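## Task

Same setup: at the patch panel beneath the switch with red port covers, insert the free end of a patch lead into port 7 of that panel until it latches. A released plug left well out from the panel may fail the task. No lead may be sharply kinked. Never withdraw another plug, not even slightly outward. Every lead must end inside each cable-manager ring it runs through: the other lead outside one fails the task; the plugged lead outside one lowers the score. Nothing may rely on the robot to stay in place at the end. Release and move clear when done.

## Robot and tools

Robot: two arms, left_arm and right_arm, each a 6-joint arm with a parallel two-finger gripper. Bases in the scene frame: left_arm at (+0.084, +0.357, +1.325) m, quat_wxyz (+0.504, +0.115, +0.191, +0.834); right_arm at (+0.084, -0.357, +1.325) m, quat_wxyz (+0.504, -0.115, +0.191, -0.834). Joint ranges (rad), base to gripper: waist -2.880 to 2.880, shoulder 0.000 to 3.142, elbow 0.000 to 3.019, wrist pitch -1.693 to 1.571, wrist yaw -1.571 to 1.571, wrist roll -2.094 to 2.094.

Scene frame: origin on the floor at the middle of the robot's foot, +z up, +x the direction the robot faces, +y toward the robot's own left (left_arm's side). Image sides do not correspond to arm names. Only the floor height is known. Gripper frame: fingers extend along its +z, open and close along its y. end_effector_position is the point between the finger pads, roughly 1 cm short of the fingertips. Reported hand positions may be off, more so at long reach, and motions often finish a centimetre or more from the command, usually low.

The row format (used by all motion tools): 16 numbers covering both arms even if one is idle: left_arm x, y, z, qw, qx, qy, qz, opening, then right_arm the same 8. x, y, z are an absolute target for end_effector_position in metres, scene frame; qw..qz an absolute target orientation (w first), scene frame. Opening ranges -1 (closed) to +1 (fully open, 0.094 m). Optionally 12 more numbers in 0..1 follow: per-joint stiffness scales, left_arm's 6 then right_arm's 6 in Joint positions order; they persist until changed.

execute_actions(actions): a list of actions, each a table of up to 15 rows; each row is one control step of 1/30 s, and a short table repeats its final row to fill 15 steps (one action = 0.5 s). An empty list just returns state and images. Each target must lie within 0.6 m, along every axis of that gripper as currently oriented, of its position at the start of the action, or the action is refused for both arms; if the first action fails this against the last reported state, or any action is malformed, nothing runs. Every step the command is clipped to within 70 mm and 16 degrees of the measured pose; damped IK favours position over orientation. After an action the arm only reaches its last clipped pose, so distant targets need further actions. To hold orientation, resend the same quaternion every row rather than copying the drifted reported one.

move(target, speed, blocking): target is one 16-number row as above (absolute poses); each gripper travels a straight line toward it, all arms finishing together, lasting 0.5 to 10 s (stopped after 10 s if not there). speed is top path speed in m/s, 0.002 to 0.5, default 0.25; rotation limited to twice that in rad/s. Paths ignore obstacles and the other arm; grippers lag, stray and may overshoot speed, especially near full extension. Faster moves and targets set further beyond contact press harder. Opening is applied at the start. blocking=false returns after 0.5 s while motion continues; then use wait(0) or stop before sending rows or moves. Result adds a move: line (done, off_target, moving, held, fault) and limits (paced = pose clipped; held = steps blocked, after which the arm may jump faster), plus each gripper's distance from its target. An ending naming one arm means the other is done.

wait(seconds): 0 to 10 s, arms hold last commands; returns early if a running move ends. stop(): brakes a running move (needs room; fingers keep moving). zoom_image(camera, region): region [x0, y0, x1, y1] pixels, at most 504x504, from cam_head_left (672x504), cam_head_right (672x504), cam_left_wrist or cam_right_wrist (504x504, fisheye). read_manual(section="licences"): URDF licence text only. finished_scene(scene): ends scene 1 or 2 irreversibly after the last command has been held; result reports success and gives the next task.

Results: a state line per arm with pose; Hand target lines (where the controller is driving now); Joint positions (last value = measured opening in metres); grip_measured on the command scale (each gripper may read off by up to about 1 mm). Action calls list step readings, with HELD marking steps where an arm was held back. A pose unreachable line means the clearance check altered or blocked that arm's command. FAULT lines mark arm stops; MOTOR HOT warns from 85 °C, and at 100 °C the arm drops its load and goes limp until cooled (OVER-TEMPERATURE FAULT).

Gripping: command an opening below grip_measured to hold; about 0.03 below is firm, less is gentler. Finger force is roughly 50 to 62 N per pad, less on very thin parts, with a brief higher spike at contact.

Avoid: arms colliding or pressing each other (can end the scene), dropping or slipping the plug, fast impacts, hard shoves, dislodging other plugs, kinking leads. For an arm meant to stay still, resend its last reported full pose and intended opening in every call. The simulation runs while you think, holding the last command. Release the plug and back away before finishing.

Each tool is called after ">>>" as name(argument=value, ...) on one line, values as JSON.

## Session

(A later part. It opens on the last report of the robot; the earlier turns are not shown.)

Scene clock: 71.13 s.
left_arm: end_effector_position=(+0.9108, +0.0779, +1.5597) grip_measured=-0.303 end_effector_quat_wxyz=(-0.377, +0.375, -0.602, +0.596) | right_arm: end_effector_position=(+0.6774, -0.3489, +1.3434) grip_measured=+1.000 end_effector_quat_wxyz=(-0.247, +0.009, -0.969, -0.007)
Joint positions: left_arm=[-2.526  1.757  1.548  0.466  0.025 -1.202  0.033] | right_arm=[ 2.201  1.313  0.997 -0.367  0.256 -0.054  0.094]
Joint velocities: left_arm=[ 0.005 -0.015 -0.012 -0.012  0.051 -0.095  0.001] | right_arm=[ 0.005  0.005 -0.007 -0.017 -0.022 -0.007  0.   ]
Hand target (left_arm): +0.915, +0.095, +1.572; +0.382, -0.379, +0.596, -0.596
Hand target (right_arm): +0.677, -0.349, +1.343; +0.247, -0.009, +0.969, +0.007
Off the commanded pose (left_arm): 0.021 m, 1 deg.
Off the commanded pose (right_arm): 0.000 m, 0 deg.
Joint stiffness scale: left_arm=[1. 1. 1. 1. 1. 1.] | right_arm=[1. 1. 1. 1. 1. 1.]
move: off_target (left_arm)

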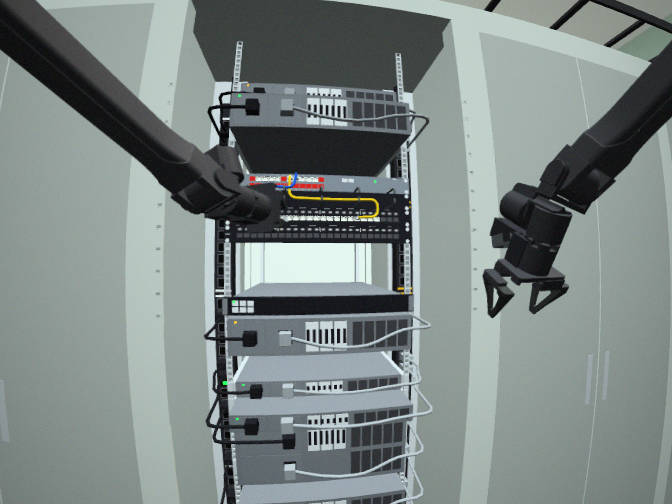

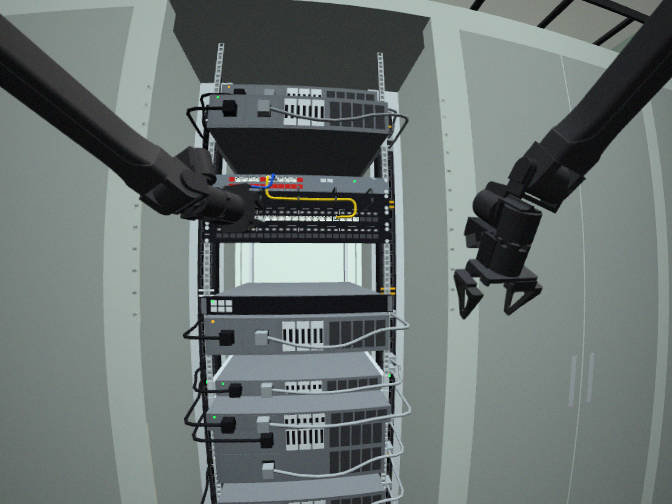

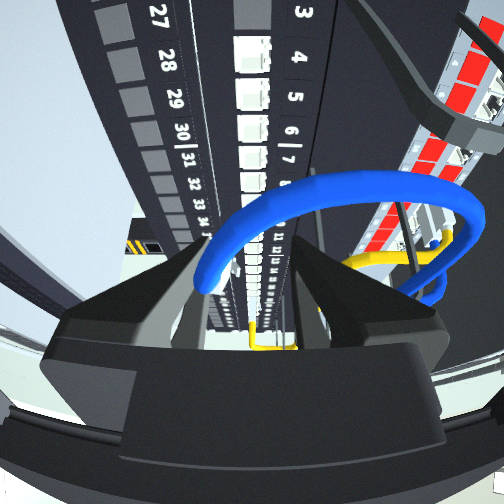

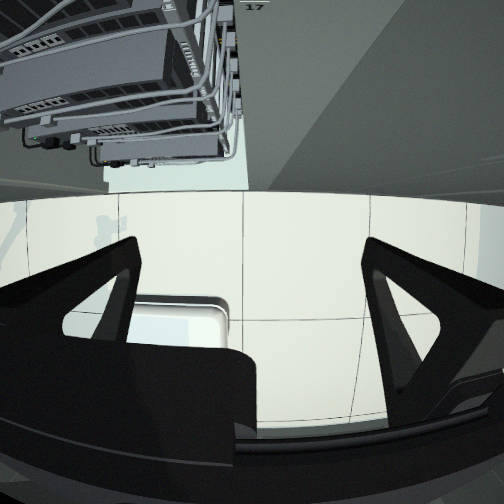

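>>> move(target=[0.905,0.098,1.558,0.299,-0.299,0.641,-0.641,-0.4,0.6774,-0.3489,1.3434,-0.247,0.009,-0.969,-0.007,1], speed=0.12)

>>> zoom_image(camera="cam_left_wrist", region=[150,150,350,350])

Scene clock: 72.77 s.
left_arm: end_effector_position=(+0.8973, +0.0782, +1.5382) grip_measured=-0.397 end_effector_quat_wxyz=(-0.289, +0.295, -0.648, +0.640) | right_arm: end_effector_position=(+0.6774, -0.3489, +1.3434) grip_measured=+1.000 end_effector_quat_wxyz=(-0.247, +0.009, -0.969, -0.007)
Joint positions: left_arm=[-2.452  1.746  1.54   0.36   0.345 -1.204  0.028] | right_arm=[ 2.201  1.313  0.997 -0.367  0.256 -0.054  0.094]
Joint velocities: left_arm=[ 0.005 -0.005 -0.002  0.007 -0.081  0.007  0.   ] | right_arm=[-0.015 -0.005 -0.002 -0.012  0.11  -0.007  0.   ]
Hand target (left_arm): +0.905, +0.097, +1.558; +0.299, -0.299, +0.641, -0.641
Hand target (right_arm): +0.677, -0.349, +1.343; +0.247, -0.009, +0.969, +0.007
Off the commanded pose (left_arm): 0.029 m, 1 deg.
Off the commanded pose (right_arm): 0.000 m, 0 deg.
Joint stiffness scale: left_arm=[1. 1. 1. 1. 1. 1.] | right_arm=[1. 1. 1. 1. 1. 1.]
move: off_target (left_arm)

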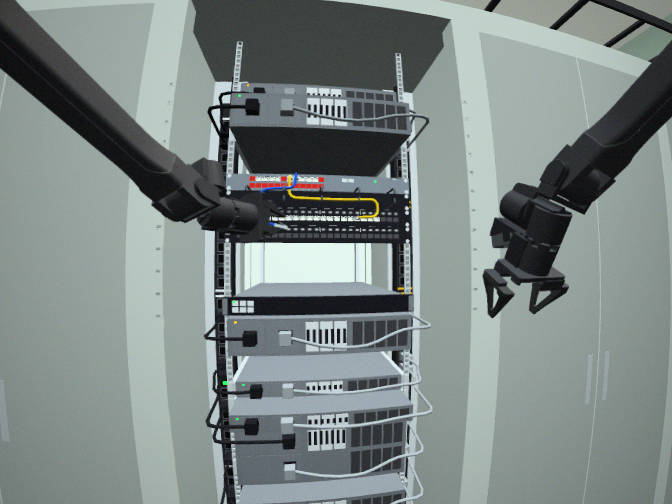

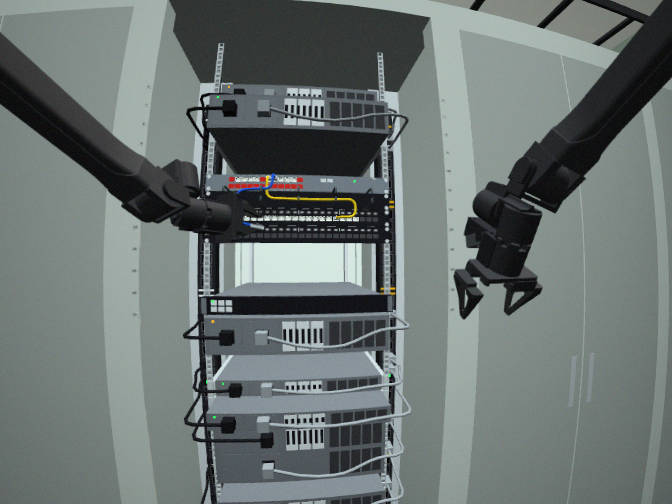

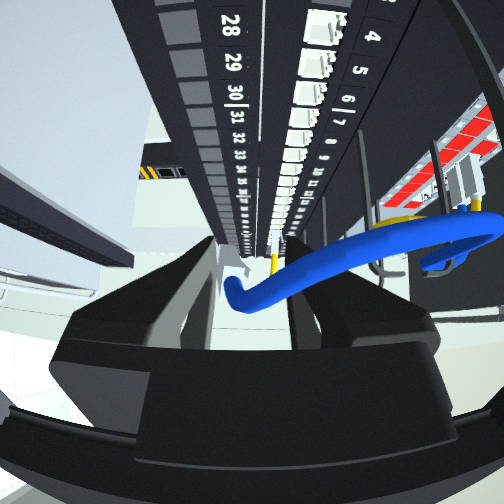

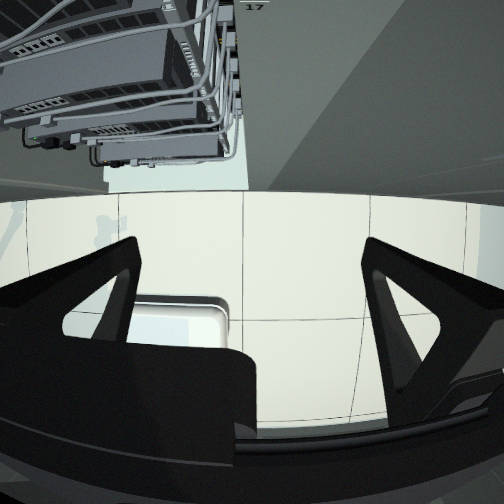

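Region (150, 150, 350, 350) of cam_left_wrist's 504x504 image, scaled by 2.520, with more detail than that image has.

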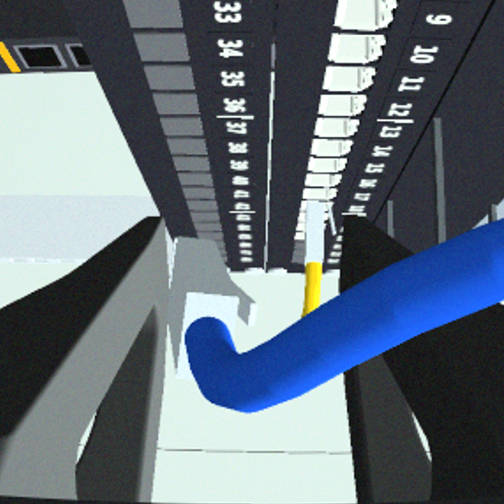

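>>> execute_actions(actions=[[[0.905,0.098,1.558,0.299,-0.299,0.641,-0.641,-0.7,0.6774,-0.3489,1.3434,-0.247,0.009,-0.969,-0.007,1]],[[0.905,0.098,1.558,0.299,-0.299,0.641,-0.641,-0.89,0.6774,-0.3489,1.3434,-0.247,0.009,-0.969,-0.007,1]]])

>>> zoom_image(camera="cam_left_wrist", region=[150,150,350,350])

>>> zoom_image(camera="cam_head_left", region=[230,170,330,245])

Scene clock: 74.07 s.
left_arm: end_effector_position=(+0.8971, +0.0782, +1.5386) grip_measured=-0.854 end_effector_quat_wxyz=(-0.289, +0.295, -0.648, +0.640) | right_arm: end_effector_position=(+0.6774, -0.3489, +1.3434) grip_measured=+1.000 end_effector_quat_wxyz=(-0.247, +0.009, -0.969, -0.007)
Joint positions: left_arm=[-2.452  1.746  1.54   0.36   0.346 -1.205  0.007] | right_arm=[ 2.201  1.313  0.997 -0.367  0.256 -0.054  0.094]
Joint velocities: left_arm=[ 0.005  0.005  0.012  0.007  0.051 -0.051  0.001] | right_arm=[ 0.005 -0.024  0.002  0.007 -0.037 -0.051  0.   ]
Hand target (left_arm): +0.904, +0.098, +1.558; +0.299, -0.299, +0.641, -0.641
Hand target (right_arm): +0.677, -0.349, +1.343; +0.247, -0.009, +0.969, +0.007
Off the commanded pose (left_arm): 0.029 m, 1 deg.
Off the commanded pose (right_arm): 0.000 m, 0 deg.
Joint stiffness scale: left_arm=[1. 1. 1. 1. 1. 1.] | right_arm=[1. 1. 1. 1. 1. 1.]
Step readings (end_effector_position; steps 1 to 15: 1st action; 16 to 30: 2nd action):
0: left_arm (+0.8973, +0.0782, +1.5382) | right_arm (+0.6774, -0.3489, +1.3434)
1: left_arm (+0.8973, +0.0782, +1.5382) | right_arm (+0.6774, -0.3489, +1.3434)
2: left_arm (+0.8972, +0.0781, +1.5382) | right_arm (+0.6774, -0.3489, +1.3434)
4: left_arm (+0.8972, +0.0781, +1.5382) | right_arm (+0.6774, -0.3489, +1.3434)
8: left_arm (+0.8972, +0.0781, +1.5382) | right_arm (+0.6774, -0.3489, +1.3434)
15: left_arm (+0.8972, +0.0781, +1.5382) | right_arm (+0.6774, -0.3489, +1.3434)
16: left_arm (+0.8972, +0.0781, +1.5383) | right_arm (+0.6774, -0.3489, +1.3434)
17: left_arm (+0.8972, +0.0781, +1.5383) | right_arm (+0.6774, -0.3489, +1.3434)
19: left_arm (+0.8971, +0.0782, +1.5386) | right_arm (+0.6774, -0.3489, +1.3434)
23: left_arm (+0.8971, +0.0782, +1.5386) | right_arm (+0.6774, -0.3489, +1.3434)
30: end_effector_position above

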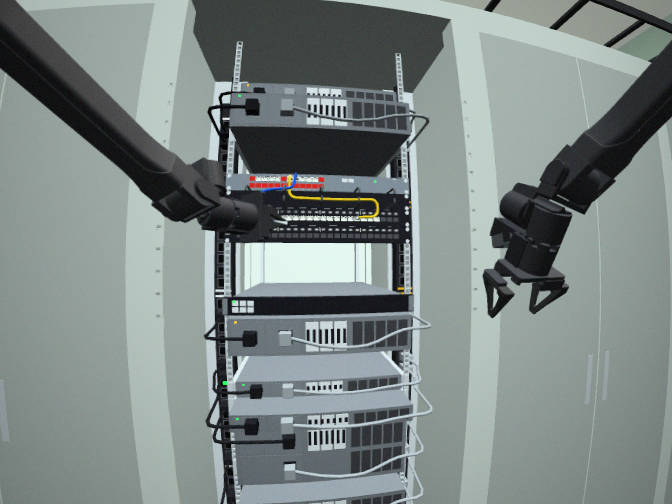

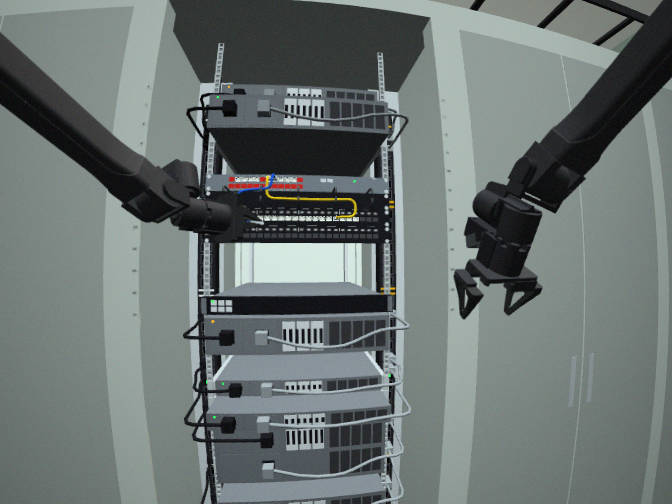

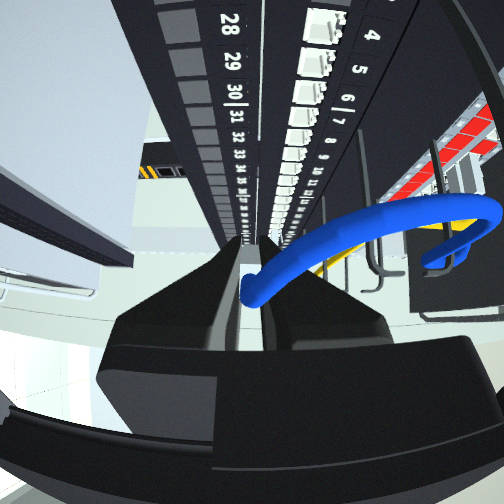

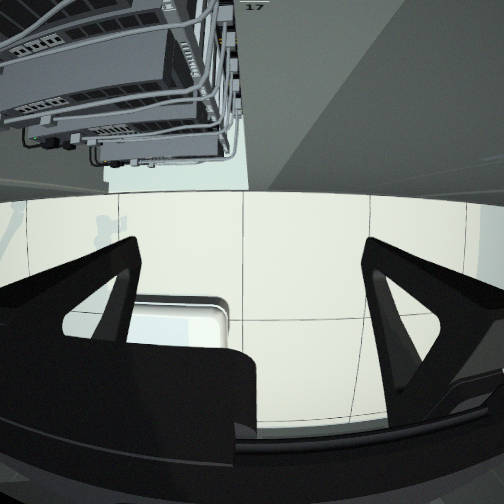

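Region (150, 150, 350, 350) of cam_left_wrist's 504x504 image, scaled by 2.520, with more detail than that image has.

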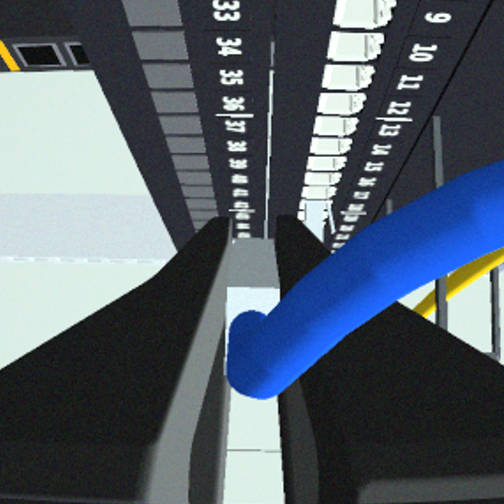

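Region (230, 170, 330, 245) of cam_head_left's 672x504 image, scaled by 5.040, with more detail than that image has; it fills the top 378 rows of this view, and the rest is white.

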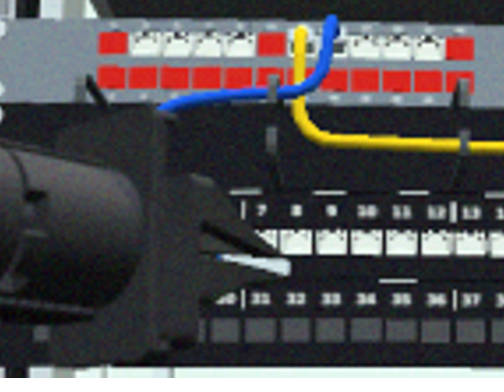

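>>> execute_actions(actions=[[[0.905,0.098,1.558,0.299,-0.299,0.641,-0.641,-0.6,0.6774,-0.3489,1.3434,-0.247,0.009,-0.969,-0.007,1]],[[0.901,0.104,1.558,0.299,-0.299,0.641,-0.641,-0.6,0.6774,-0.3489,1.3434,-0.247,0.009,-0.969,-0.007,1]],[[0.897,0.110,1.558,0.299,-0.299,0.641,-0.641,-0.6,0.6774,-0.3489,1.3434,-0.247,0.009,-0.969,-0.007,1]]])

>>> zoom_image(camera="cam_left_wrist", region=[150,150,350,350])

>>> zoom_image(camera="cam_head_left", region=[230,170,330,245])

Scene clock: 75.97 s.
left_arm: end_effector_position=(+0.8912, +0.0893, +1.5422) grip_measured=-0.602 end_effector_quat_wxyz=(-0.288, +0.295, -0.648, +0.640) | right_arm: end_effector_position=(+0.6774, -0.3489, +1.3434) grip_measured=+1.000 end_effector_quat_wxyz=(-0.247, +0.009, -0.969, -0.007)
Joint positions: left_arm=[-2.44   1.717  1.51   0.36   0.36  -1.207  0.019] | right_arm=[ 2.201  1.313  0.997 -0.367  0.256 -0.054  0.094]
Joint velocities: left_arm=[-0.005  0.005  0.002 -0.012  0.022  0.007 -0.001] | right_arm=[-0.015 -0.015 -0.012  0.007  0.007 -0.007  0.   ]
Hand target (left_arm): +0.897, +0.109, +1.558; +0.299, -0.299, +0.641, -0.641
Hand target (right_arm): +0.677, -0.349, +1.343; +0.247, -0.009, +0.969, +0.007
Off the commanded pose (left_arm): 0.027 m, 2 deg.
Off the commanded pose (right_arm): 0.000 m, 0 deg.
Joint stiffness scale: left_arm=[1. 1. 1. 1. 1. 1.] | right_arm=[1. 1. 1. 1. 1. 1.]
Step readings (end_effector_position; steps 1 to 15: 1st action; 16 to 30: 2nd action; 31 to 45: 3rd action):
0: left_arm (+0.8971, +0.0782, +1.5386) | right_arm (+0.6774, -0.3489, +1.3434)
1: left_arm (+0.8971, +0.0782, +1.5386) | right_arm (+0.6774, -0.3489, +1.3434)
2: left_arm (+0.8971, +0.0782, +1.5386) | right_arm (+0.6774, -0.3489, +1.3434)
4: left_arm (+0.8971, +0.0782, +1.5386) | right_arm (+0.6774, -0.3489, +1.3434)
8: left_arm (+0.8971, +0.0782, +1.5386) | right_arm (+0.6774, -0.3489, +1.3434)
15: left_arm (+0.8971, +0.0782, +1.5386) | right_arm (+0.6774, -0.3489, +1.3434)
16: left_arm (+0.8968, +0.0782, +1.5388) | right_arm (+0.6774, -0.3489, +1.3434)
17: left_arm (+0.8960, +0.0784, +1.5385) | right_arm (+0.6774, -0.3489, +1.3434)
19: left_arm (+0.8949, +0.0794, +1.5391) | right_arm (+0.6774, -0.3489, +1.3434)
23: left_arm (+0.8952, +0.0825, +1.5423) | right_arm (+0.6774, -0.3489, +1.3434)
30: left_arm (+0.8955, +0.0844, +1.5451) | right_arm (+0.6774, -0.3489, +1.3434)
31: left_arm (+0.8948, +0.0843, +1.5447) | right_arm (+0.6774, -0.3489, +1.3434)
32: left_arm (+0.8933, +0.0844, +1.5438) | right_arm (+0.6774, -0.3489, +1.3434)
34: left_arm (+0.8911, +0.0858, +1.5418) | right_arm (+0.6774, -0.3489, +1.3434)
38: left_arm (+0.8910, +0.0884, +1.5412) | right_arm (+0.6774, -0.3489, +1.3434)
45: end_effector_position above

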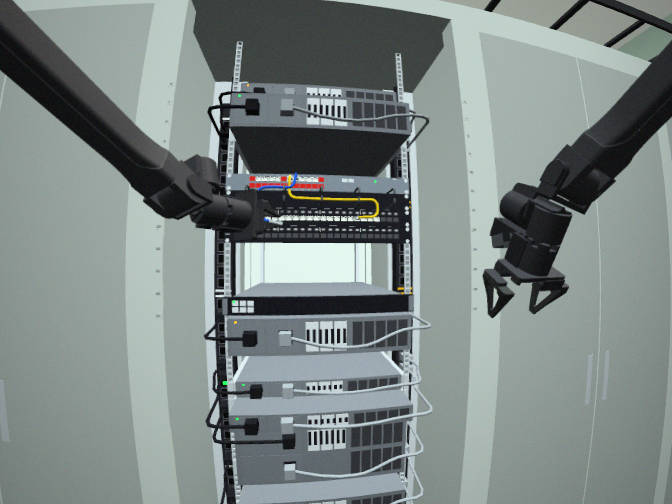

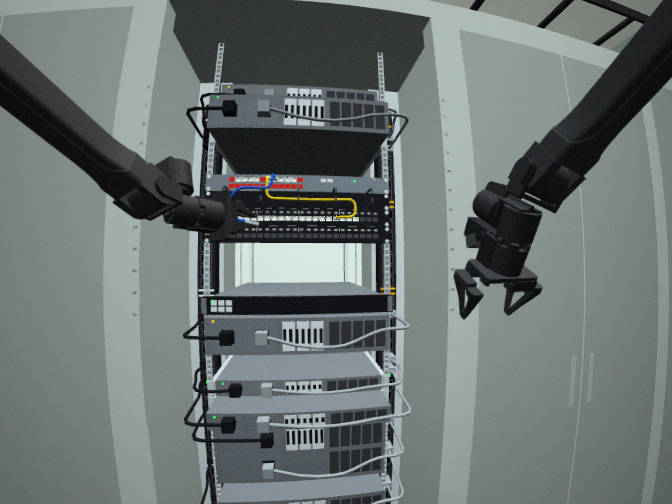

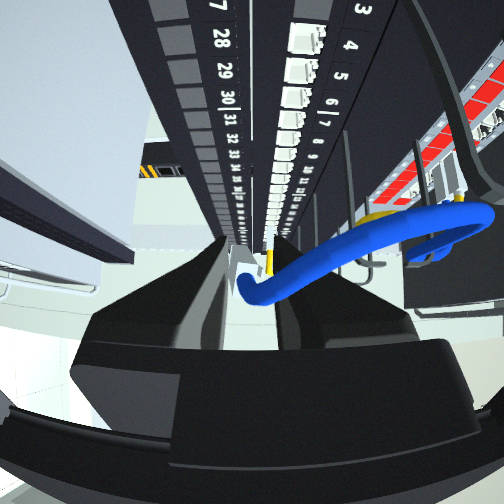

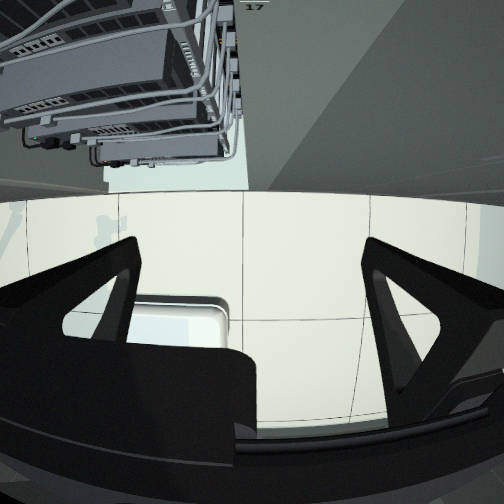

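Region (150, 150, 350, 350) of cam_left_wrist's 504x504 image, scaled by 2.520, with more detail than that image has.

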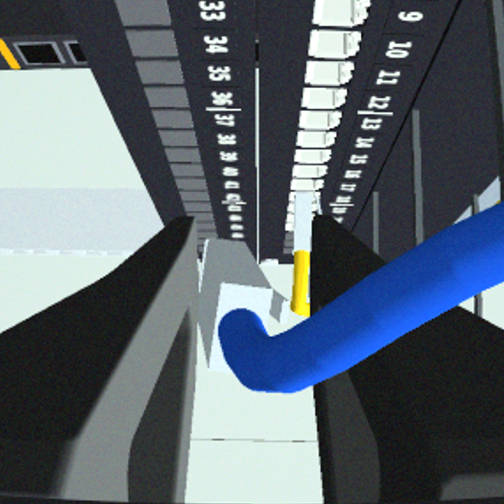

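Region (230, 170, 330, 245) of cam_head_left's 672x504 image, scaled by 5.040, with more detail than that image has; it fills the top 378 rows of this view, and the rest is white.

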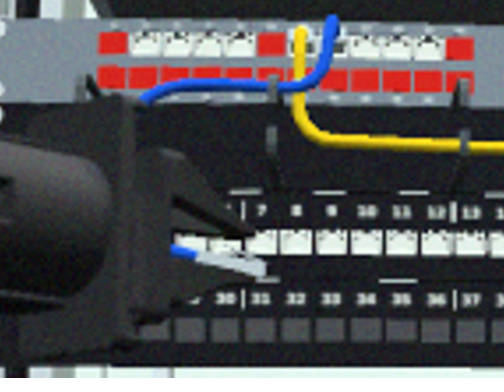

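>>> execute_actions(actions=[[[0.897,0.110,1.562,0.299,-0.299,0.641,-0.641,-0.25,0.6774,-0.3489,1.3434,-0.247,0.009,-0.969,-0.007,1]],[[0.891,0.117,1.562,0.299,-0.299,0.641,-0.641,-0.25,0.6774,-0.3489,1.3434,-0.247,0.009,-0.969,-0.007,1]]])

>>> zoom_image(camera="cam_left_wrist", region=[150,150,350,350])

>>> zoom_image(camera="cam_head_left", region=[230,170,330,245])

Scene clock: 77.20 s.
left_arm: end_effector_position=(+0.8855, +0.0976, +1.5472) grip_measured=-0.253 end_effector_quat_wxyz=(-0.288, +0.295, -0.648, +0.640) | right_arm: end_effector_position=(+0.6774, -0.3489, +1.3434) grip_measured=+1.000 end_effector_quat_wxyz=(-0.247, +0.009, -0.969, -0.007)
Joint positions: left_arm=[-2.433  1.69   1.484  0.36   0.365 -1.208  0.035] | right_arm=[ 2.201  1.313  0.997 -0.367  0.256 -0.054  0.094]
Joint velocities: left_arm=[ 0.005 -0.005  0.012  0.007  0.007  0.037  0.   ] | right_arm=[ 0.005 -0.015 -0.007  0.012  0.037  0.022  0.   ]
Hand target (left_arm): +0.891, +0.117, +1.562; +0.299, -0.299, +0.641, -0.641
Hand target (right_arm): +0.677, -0.349, +1.343; +0.247, -0.009, +0.969, +0.007
Off the commanded pose (left_arm): 0.025 m, 2 deg.
Off the commanded pose (right_arm): 0.000 m, 0 deg.
Joint stiffness scale: left_arm=[1. 1. 1. 1. 1. 1.] | right_arm=[1. 1. 1. 1. 1. 1.]
Step readings (end_effector_position; steps 1 to 15: 1st action; 16 to 30: 2nd action):
0: left_arm (+0.8912, +0.0893, +1.5422) | right_arm (+0.6774, -0.3489, +1.3434)
1: left_arm (+0.8912, +0.0894, +1.5424) | right_arm (+0.6774, -0.3489, +1.3434)
2: left_arm (+0.8912, +0.0894, +1.5424) | right_arm (+0.6774, -0.3489, +1.3434)
4: left_arm (+0.8912, +0.0896, +1.5430) | right_arm (+0.6774, -0.3489, +1.3434)
8: left_arm (+0.8911, +0.0902, +1.5447) | right_arm (+0.6774, -0.3489, +1.3434)
15: left_arm (+0.8911, +0.0907, +1.5461) | right_arm (+0.6774, -0.3489, +1.3434)
16: left_arm (+0.8905, +0.0909, +1.5458) | right_arm (+0.6774, -0.3489, +1.3434)
17: left_arm (+0.8887, +0.0912, +1.5451) | right_arm (+0.6774, -0.3489, +1.3434)
19: left_arm (+0.8857, +0.0928, +1.5436) | right_arm (+0.6774, -0.3489, +1.3434)
23: left_arm (+0.8853, +0.0962, +1.5449) | right_arm (+0.6774, -0.3489, +1.3434)
30: end_effector_position above

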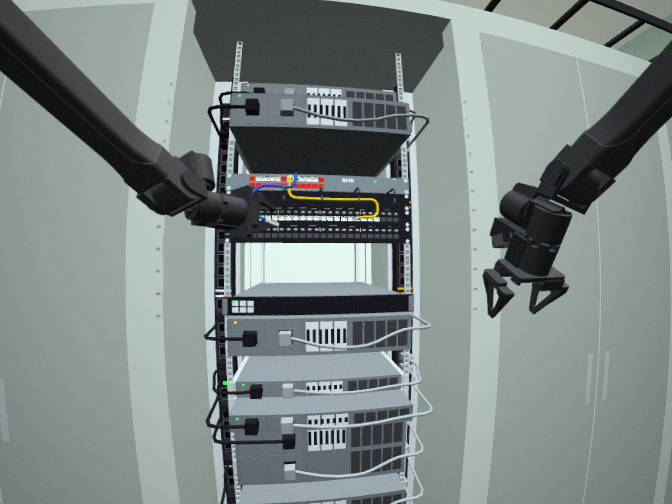

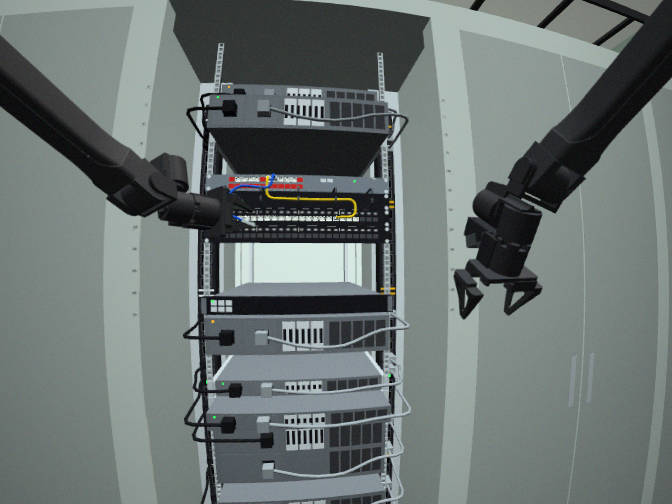

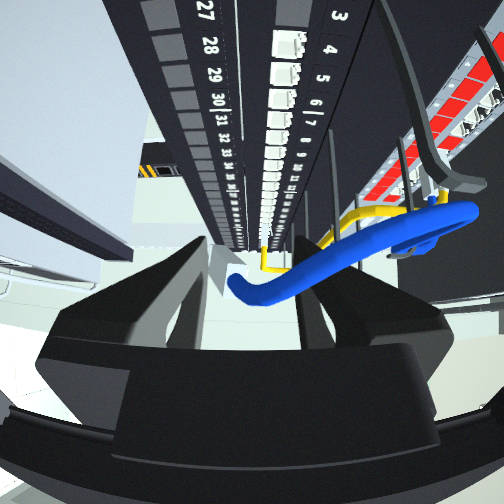

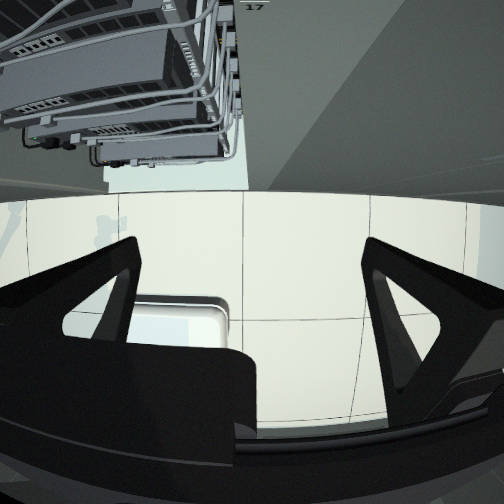

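Region (150, 150, 350, 350) of cam_left_wrist's 504x504 image, scaled by 2.520, with more detail than that image has.

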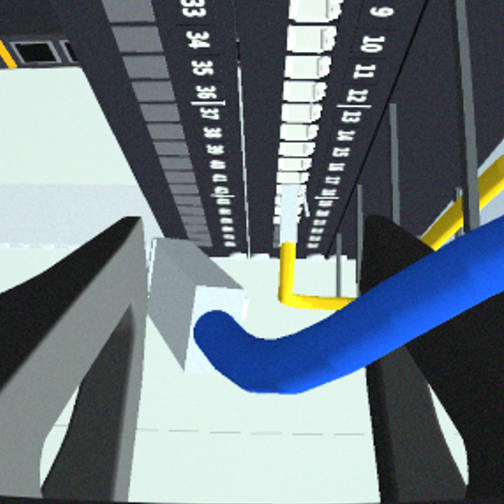

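Region (230, 170, 330, 245) of cam_head_left's 672x504 image, scaled by 5.040, with more detail than that image has; it fills the top 378 rows of this view, and the rest is white.

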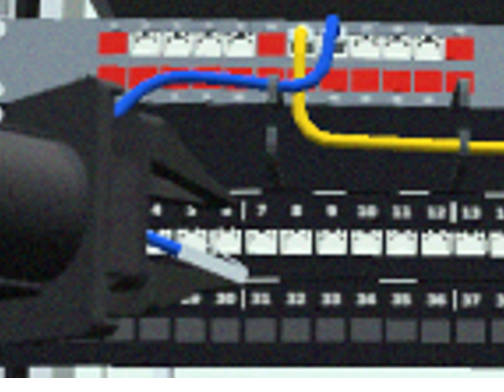

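>>> execute_actions(actions=[[[0.893,0.115,1.562,0.299,-0.299,0.641,-0.641,-0.65,0.6774,-0.3489,1.3434,-0.247,0.009,-0.969,-0.007,1]],[[0.893,0.115,1.562,0.299,-0.299,0.641,-0.641,-0.89,0.6774,-0.3489,1.3434,-0.247,0.009,-0.969,-0.007,1]]])

>>> zoom_image(camera="cam_left_wrist", region=[200,200,300,300])

>>> zoom_image(camera="cam_head_left", region=[240,190,300,235])

Scene clock: 78.53 s.
left_arm: end_effector_position=(+0.8855, +0.0976, +1.5472) grip_measured=-0.855 end_effector_quat_wxyz=(-0.288, +0.295, -0.648, +0.640) | right_arm: end_effector_position=(+0.6774, -0.3489, +1.3434) grip_measured=+1.000 end_effector_quat_wxyz=(-0.247, +0.009, -0.969, -0.007)
Joint positions: left_arm=[-2.433  1.69   1.484  0.36   0.365 -1.209  0.007] | right_arm=[ 2.201  1.313  0.997 -0.367  0.256 -0.054  0.094]
Joint velocities: left_arm=[-0.005 -0.024 -0.007 -0.007 -0.022 -0.007  0.001] | right_arm=[-0.005 -0.005 -0.007 -0.017 -0.168 -0.051  0.   ]
Hand target (left_arm): +0.892, +0.115, +1.562; +0.299, -0.299, +0.641, -0.641
Hand target (right_arm): +0.677, -0.349, +1.343; +0.247, -0.009, +0.969, +0.007
Off the commanded pose (left_arm): 0.024 m, 2 deg.
Off the commanded pose (right_arm): 0.000 m, 0 deg.
Joint stiffness scale: left_arm=[1. 1. 1. 1. 1. 1.] | right_arm=[1. 1. 1. 1. 1. 1.]
Step readings (end_effector_position; steps 1 to 15: 1st action; 16 to 30: 2nd action):
0: left_arm (+0.8855, +0.0976, +1.5472) | right_arm (+0.6774, -0.3489, +1.3434)
1: left_arm (+0.8855, +0.0976, +1.5472) | right_arm (+0.6774, -0.3489, +1.3434)
2: left_arm (+0.8855, +0.0976, +1.5472) | right_arm (+0.6774, -0.3489, +1.3434)
4: left_arm (+0.8855, +0.0976, +1.5472) | right_arm (+0.6774, -0.3489, +1.3434)
8: left_arm (+0.8855, +0.0976, +1.5472) | right_arm (+0.6774, -0.3489, +1.3434)
15: left_arm (+0.8855, +0.0976, +1.5472) | right_arm (+0.6774, -0.3489, +1.3434)
16: left_arm (+0.8855, +0.0976, +1.5472) | right_arm (+0.6774, -0.3489, +1.3434)
17: left_arm (+0.8855, +0.0976, +1.5472) | right_arm (+0.6774, -0.3489, +1.3434)
19: left_arm (+0.8855, +0.0976, +1.5472) | right_arm (+0.6774, -0.3489, +1.3434)
23: left_arm (+0.8855, +0.0976, +1.5472) | right_arm (+0.6774, -0.3489, +1.3434)
30: end_effector_position above

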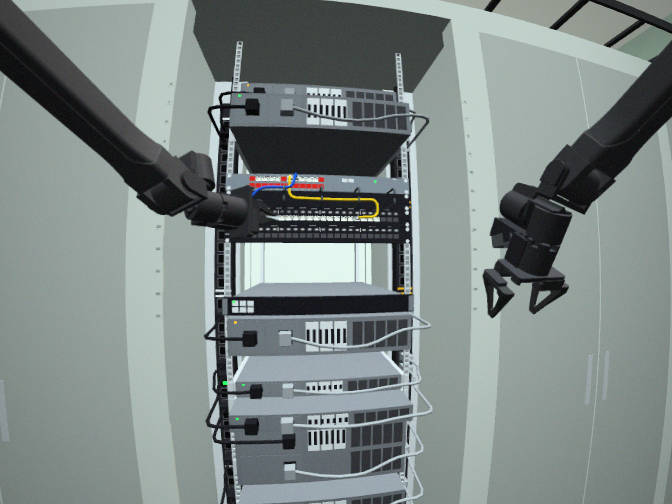

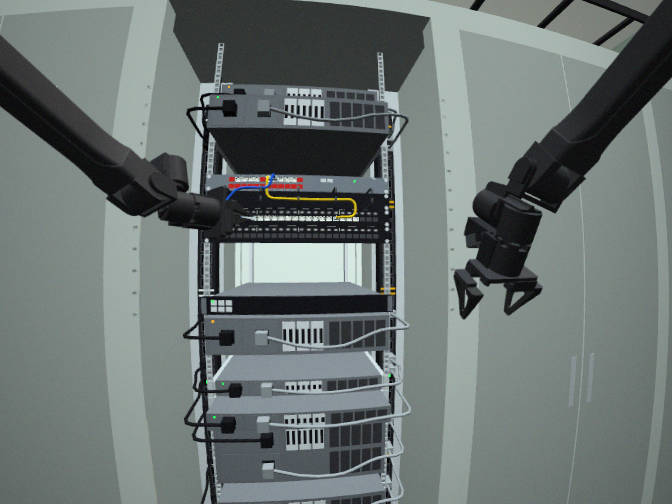

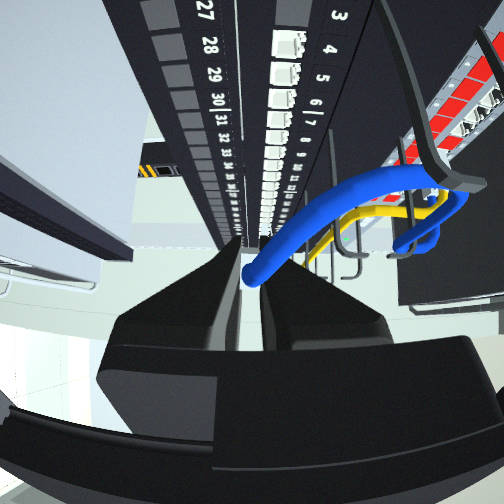

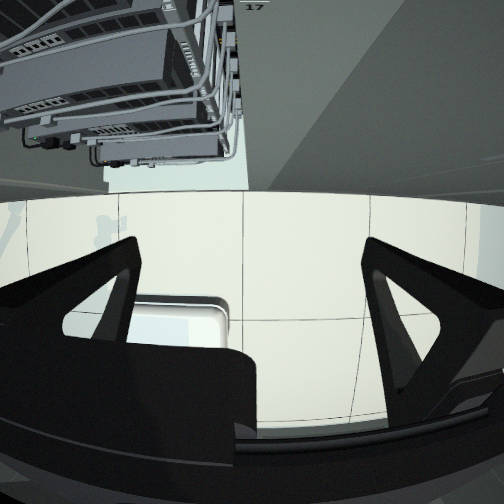

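Region (200, 200, 300, 300) of cam_left_wrist's 504x504 image, scaled by 5.040, with more detail than that image has.

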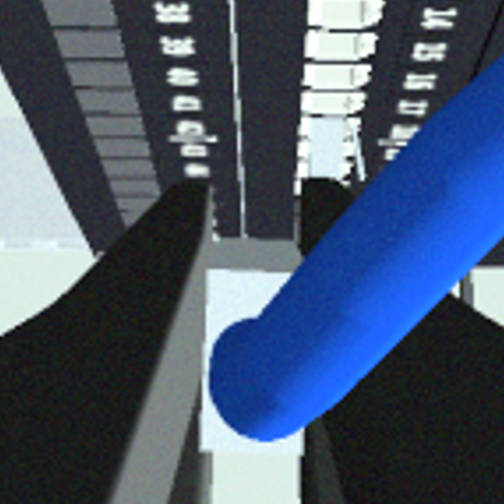

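Region (240, 190, 300, 235) of cam_head_left's 672x504 image, scaled by 8.400, with more detail than that image has; it fills the top 378 rows of this view, and the rest is white.

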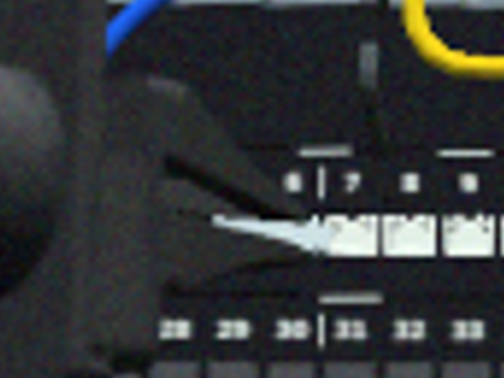

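>>> move(target=[0.922,0.080,1.583,0.6154,-0.6154,0.3482,-0.3482,-0.89,0.6774,-0.3489,1.3434,-0.247,0.009,-0.969,-0.007,1], speed=0.2)

>>> zoom_image(camera="cam_left_wrist", region=[150,150,350,350])

Scene clock: 83.30 s.
left_arm: end_effector_position=(+0.9215, +0.0924, +1.5536) grip_measured=-0.855 end_effector_quat_wxyz=(-0.612, +0.615, -0.373, +0.327) | right_arm: end_effector_position=(+0.6774, -0.3489, +1.3434) grip_measured=+1.000 end_effector_quat_wxyz=(-0.247, +0.009, -0.969, -0.007)
Joint positions: left_arm=[-2.697  2.115  1.933  1.039 -1.011 -0.766  0.007] | right_arm=[ 2.201  1.313  0.997 -0.367  0.256 -0.054  0.094]
Joint velocities: left_arm=[-0.015 -0.015  0.012  0.007 -0.037  0.037 -0.001] | right_arm=[-0.005 -0.015  0.007 -0.007  0.022  0.051  0.   ]
Hand target (left_arm): +0.919, +0.081, +1.582; +0.611, -0.618, +0.350, -0.349
Hand target (right_arm): +0.677, -0.349, +1.343; +0.247, -0.009, +0.969, +0.007
Off the commanded pose (left_arm): 0.032 m, 4 deg.
Off the commanded pose (right_arm): 0.000 m, 0 deg.
Joint stiffness scale: left_arm=[1. 1. 1. 1. 1. 1.] | right_arm=[1. 1. 1. 1. 1. 1.]
move: off_target (left_arm)

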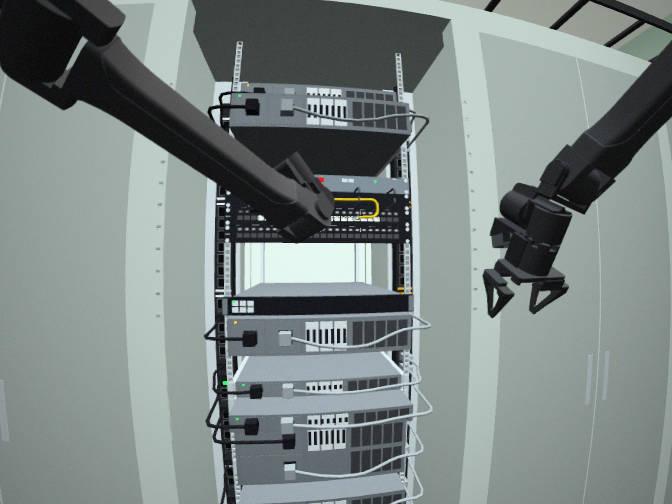

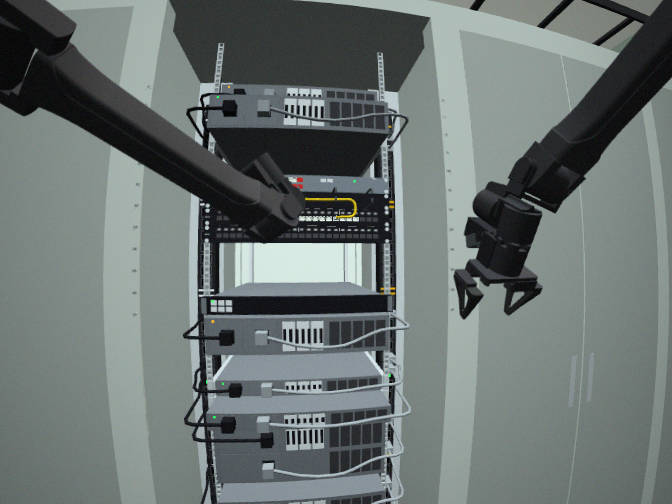

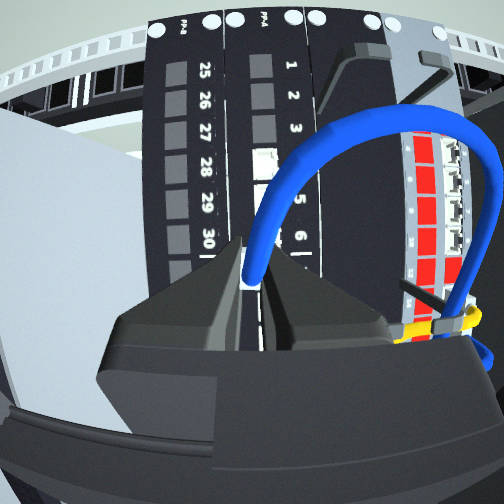

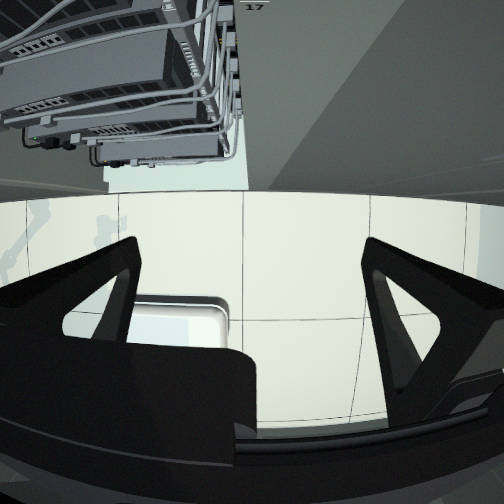

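Region (150, 150, 350, 350) of cam_left_wrist's 504x504 image, scaled by 2.520, with more detail than that image has.

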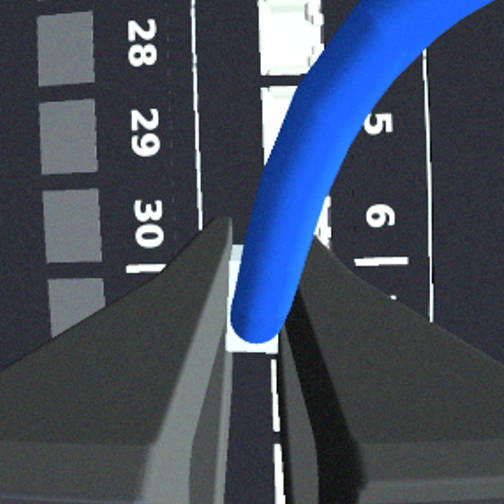

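>>> execute_actions(actions=[[[0.928,0.077,1.584,0.6154,-0.6154,0.3482,-0.3482,-0.89,0.6774,-0.3489,1.3434,-0.247,0.009,-0.969,-0.007,1]],[[0.932,0.075,1.582,0.6154,-0.6154,0.3482,-0.3482,-0.89,0.6774,-0.3489,1.3434,-0.247,0.009,-0.969,-0.007,1]]])

>>> zoom_image(camera="cam_left_wrist", region=[150,150,350,350])

Scene clock: 84.77 s.
left_arm: end_effector_position=(+0.9309, +0.0882, +1.5582) grip_measured=-0.855 end_effector_quat_wxyz=(-0.616, +0.616, -0.363, +0.331) | right_arm: end_effector_position=(+0.6774, -0.3489, +1.3434) grip_measured=+1.000 end_effector_quat_wxyz=(-0.247, +0.009, -0.969, -0.007)
Joint positions: left_arm=[-2.697  2.154  2.007  1.039 -1.01  -0.752  0.007] | right_arm=[ 2.201  1.313  0.997 -0.367  0.256 -0.054  0.094]
Joint velocities: left_arm=[-0.005 -0.005 -0.017 -0.012 -0.11  -0.037  0.   ] | right_arm=[-0.005 -0.005 -0.002  0.002 -0.022 -0.037  0.   ]
Hand target (left_arm): +0.930, +0.076, +1.582; +0.615, -0.616, +0.349, -0.349
Hand target (right_arm): +0.677, -0.349, +1.343; +0.247, -0.009, +0.969, +0.007
Off the commanded pose (left_arm): 0.027 m, 3 deg.
Off the commanded pose (right_arm): 0.000 m, 0 deg.
Joint stiffness scale: left_arm=[1. 1. 1. 1. 1. 1.] | right_arm=[1. 1. 1. 1. 1. 1.]
Step readings (end_effector_position; steps 1 to 15: 1st action; 16 to 30: 2nd action):
0: left_arm (+0.9217, +0.0926, +1.5543) | right_arm (+0.6774, -0.3489, +1.3434)
1: left_arm (+0.9223, +0.0926, +1.5551) | right_arm (+0.6774, -0.3489, +1.3434)
2: left_arm (+0.9236, +0.0922, +1.5561) | right_arm (+0.6774, -0.3489, +1.3434)
4: left_arm (+0.9262, +0.0919, +1.5589) | right_arm (+0.6774, -0.3489, +1.3434)
8: left_arm (+0.9279, +0.0916, +1.5607) | right_arm (+0.6774, -0.3489, +1.3434)
15: left_arm (+0.9280, +0.0911, +1.5599) | right_arm (+0.6774, -0.3489, +1.3434)
16: left_arm (+0.9283, +0.0910, +1.5600) | right_arm (+0.6774, -0.3489, +1.3434)
17: left_arm (+0.9291, +0.0907, +1.5606) | right_arm (+0.6774, -0.3489, +1.3434)
19: left_arm (+0.9303, +0.0899, +1.5608) | right_arm (+0.6774, -0.3489, +1.3434)
23: left_arm (+0.9309, +0.0889, +1.5596) | right_arm (+0.6774, -0.3489, +1.3434)
30: end_effector_position above

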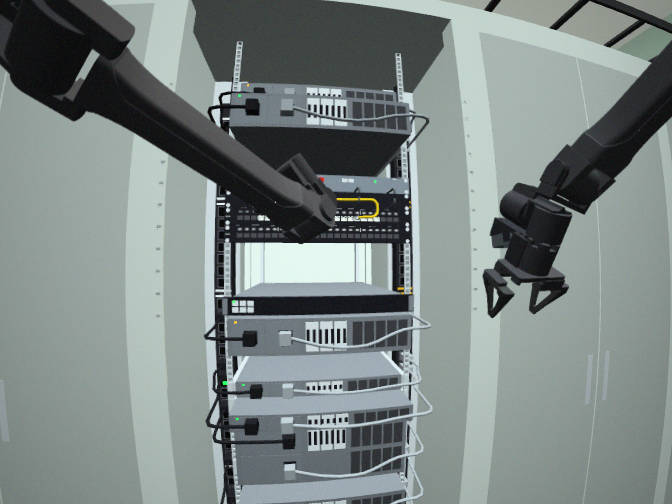

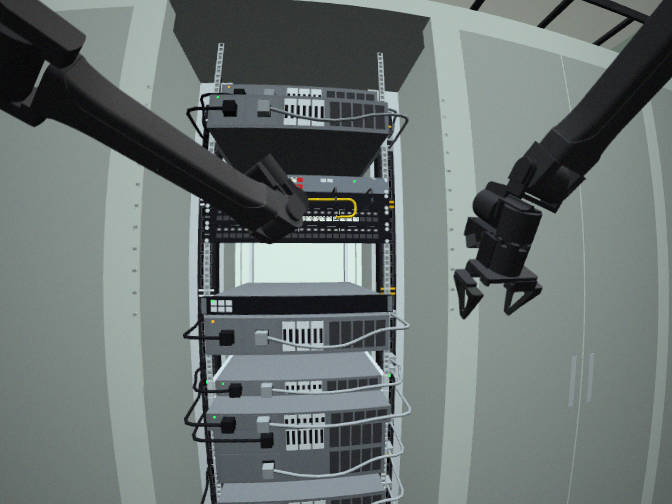

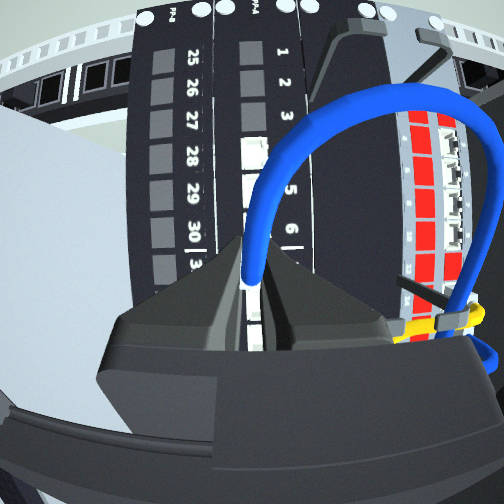

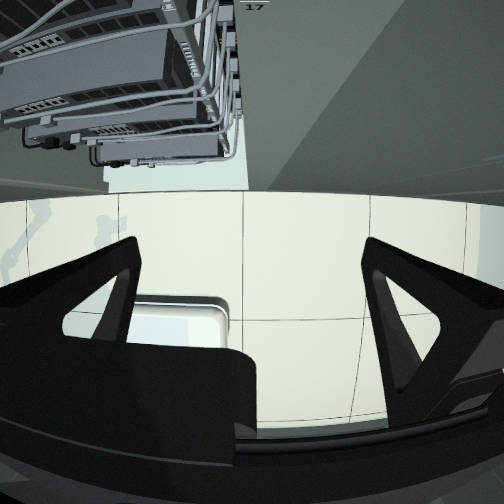

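Region (150, 150, 350, 350) of cam_left_wrist's 504x504 image, scaled by 2.520, with more detail than that image has.

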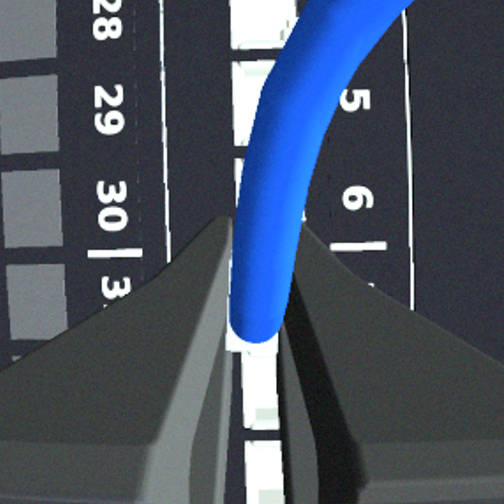

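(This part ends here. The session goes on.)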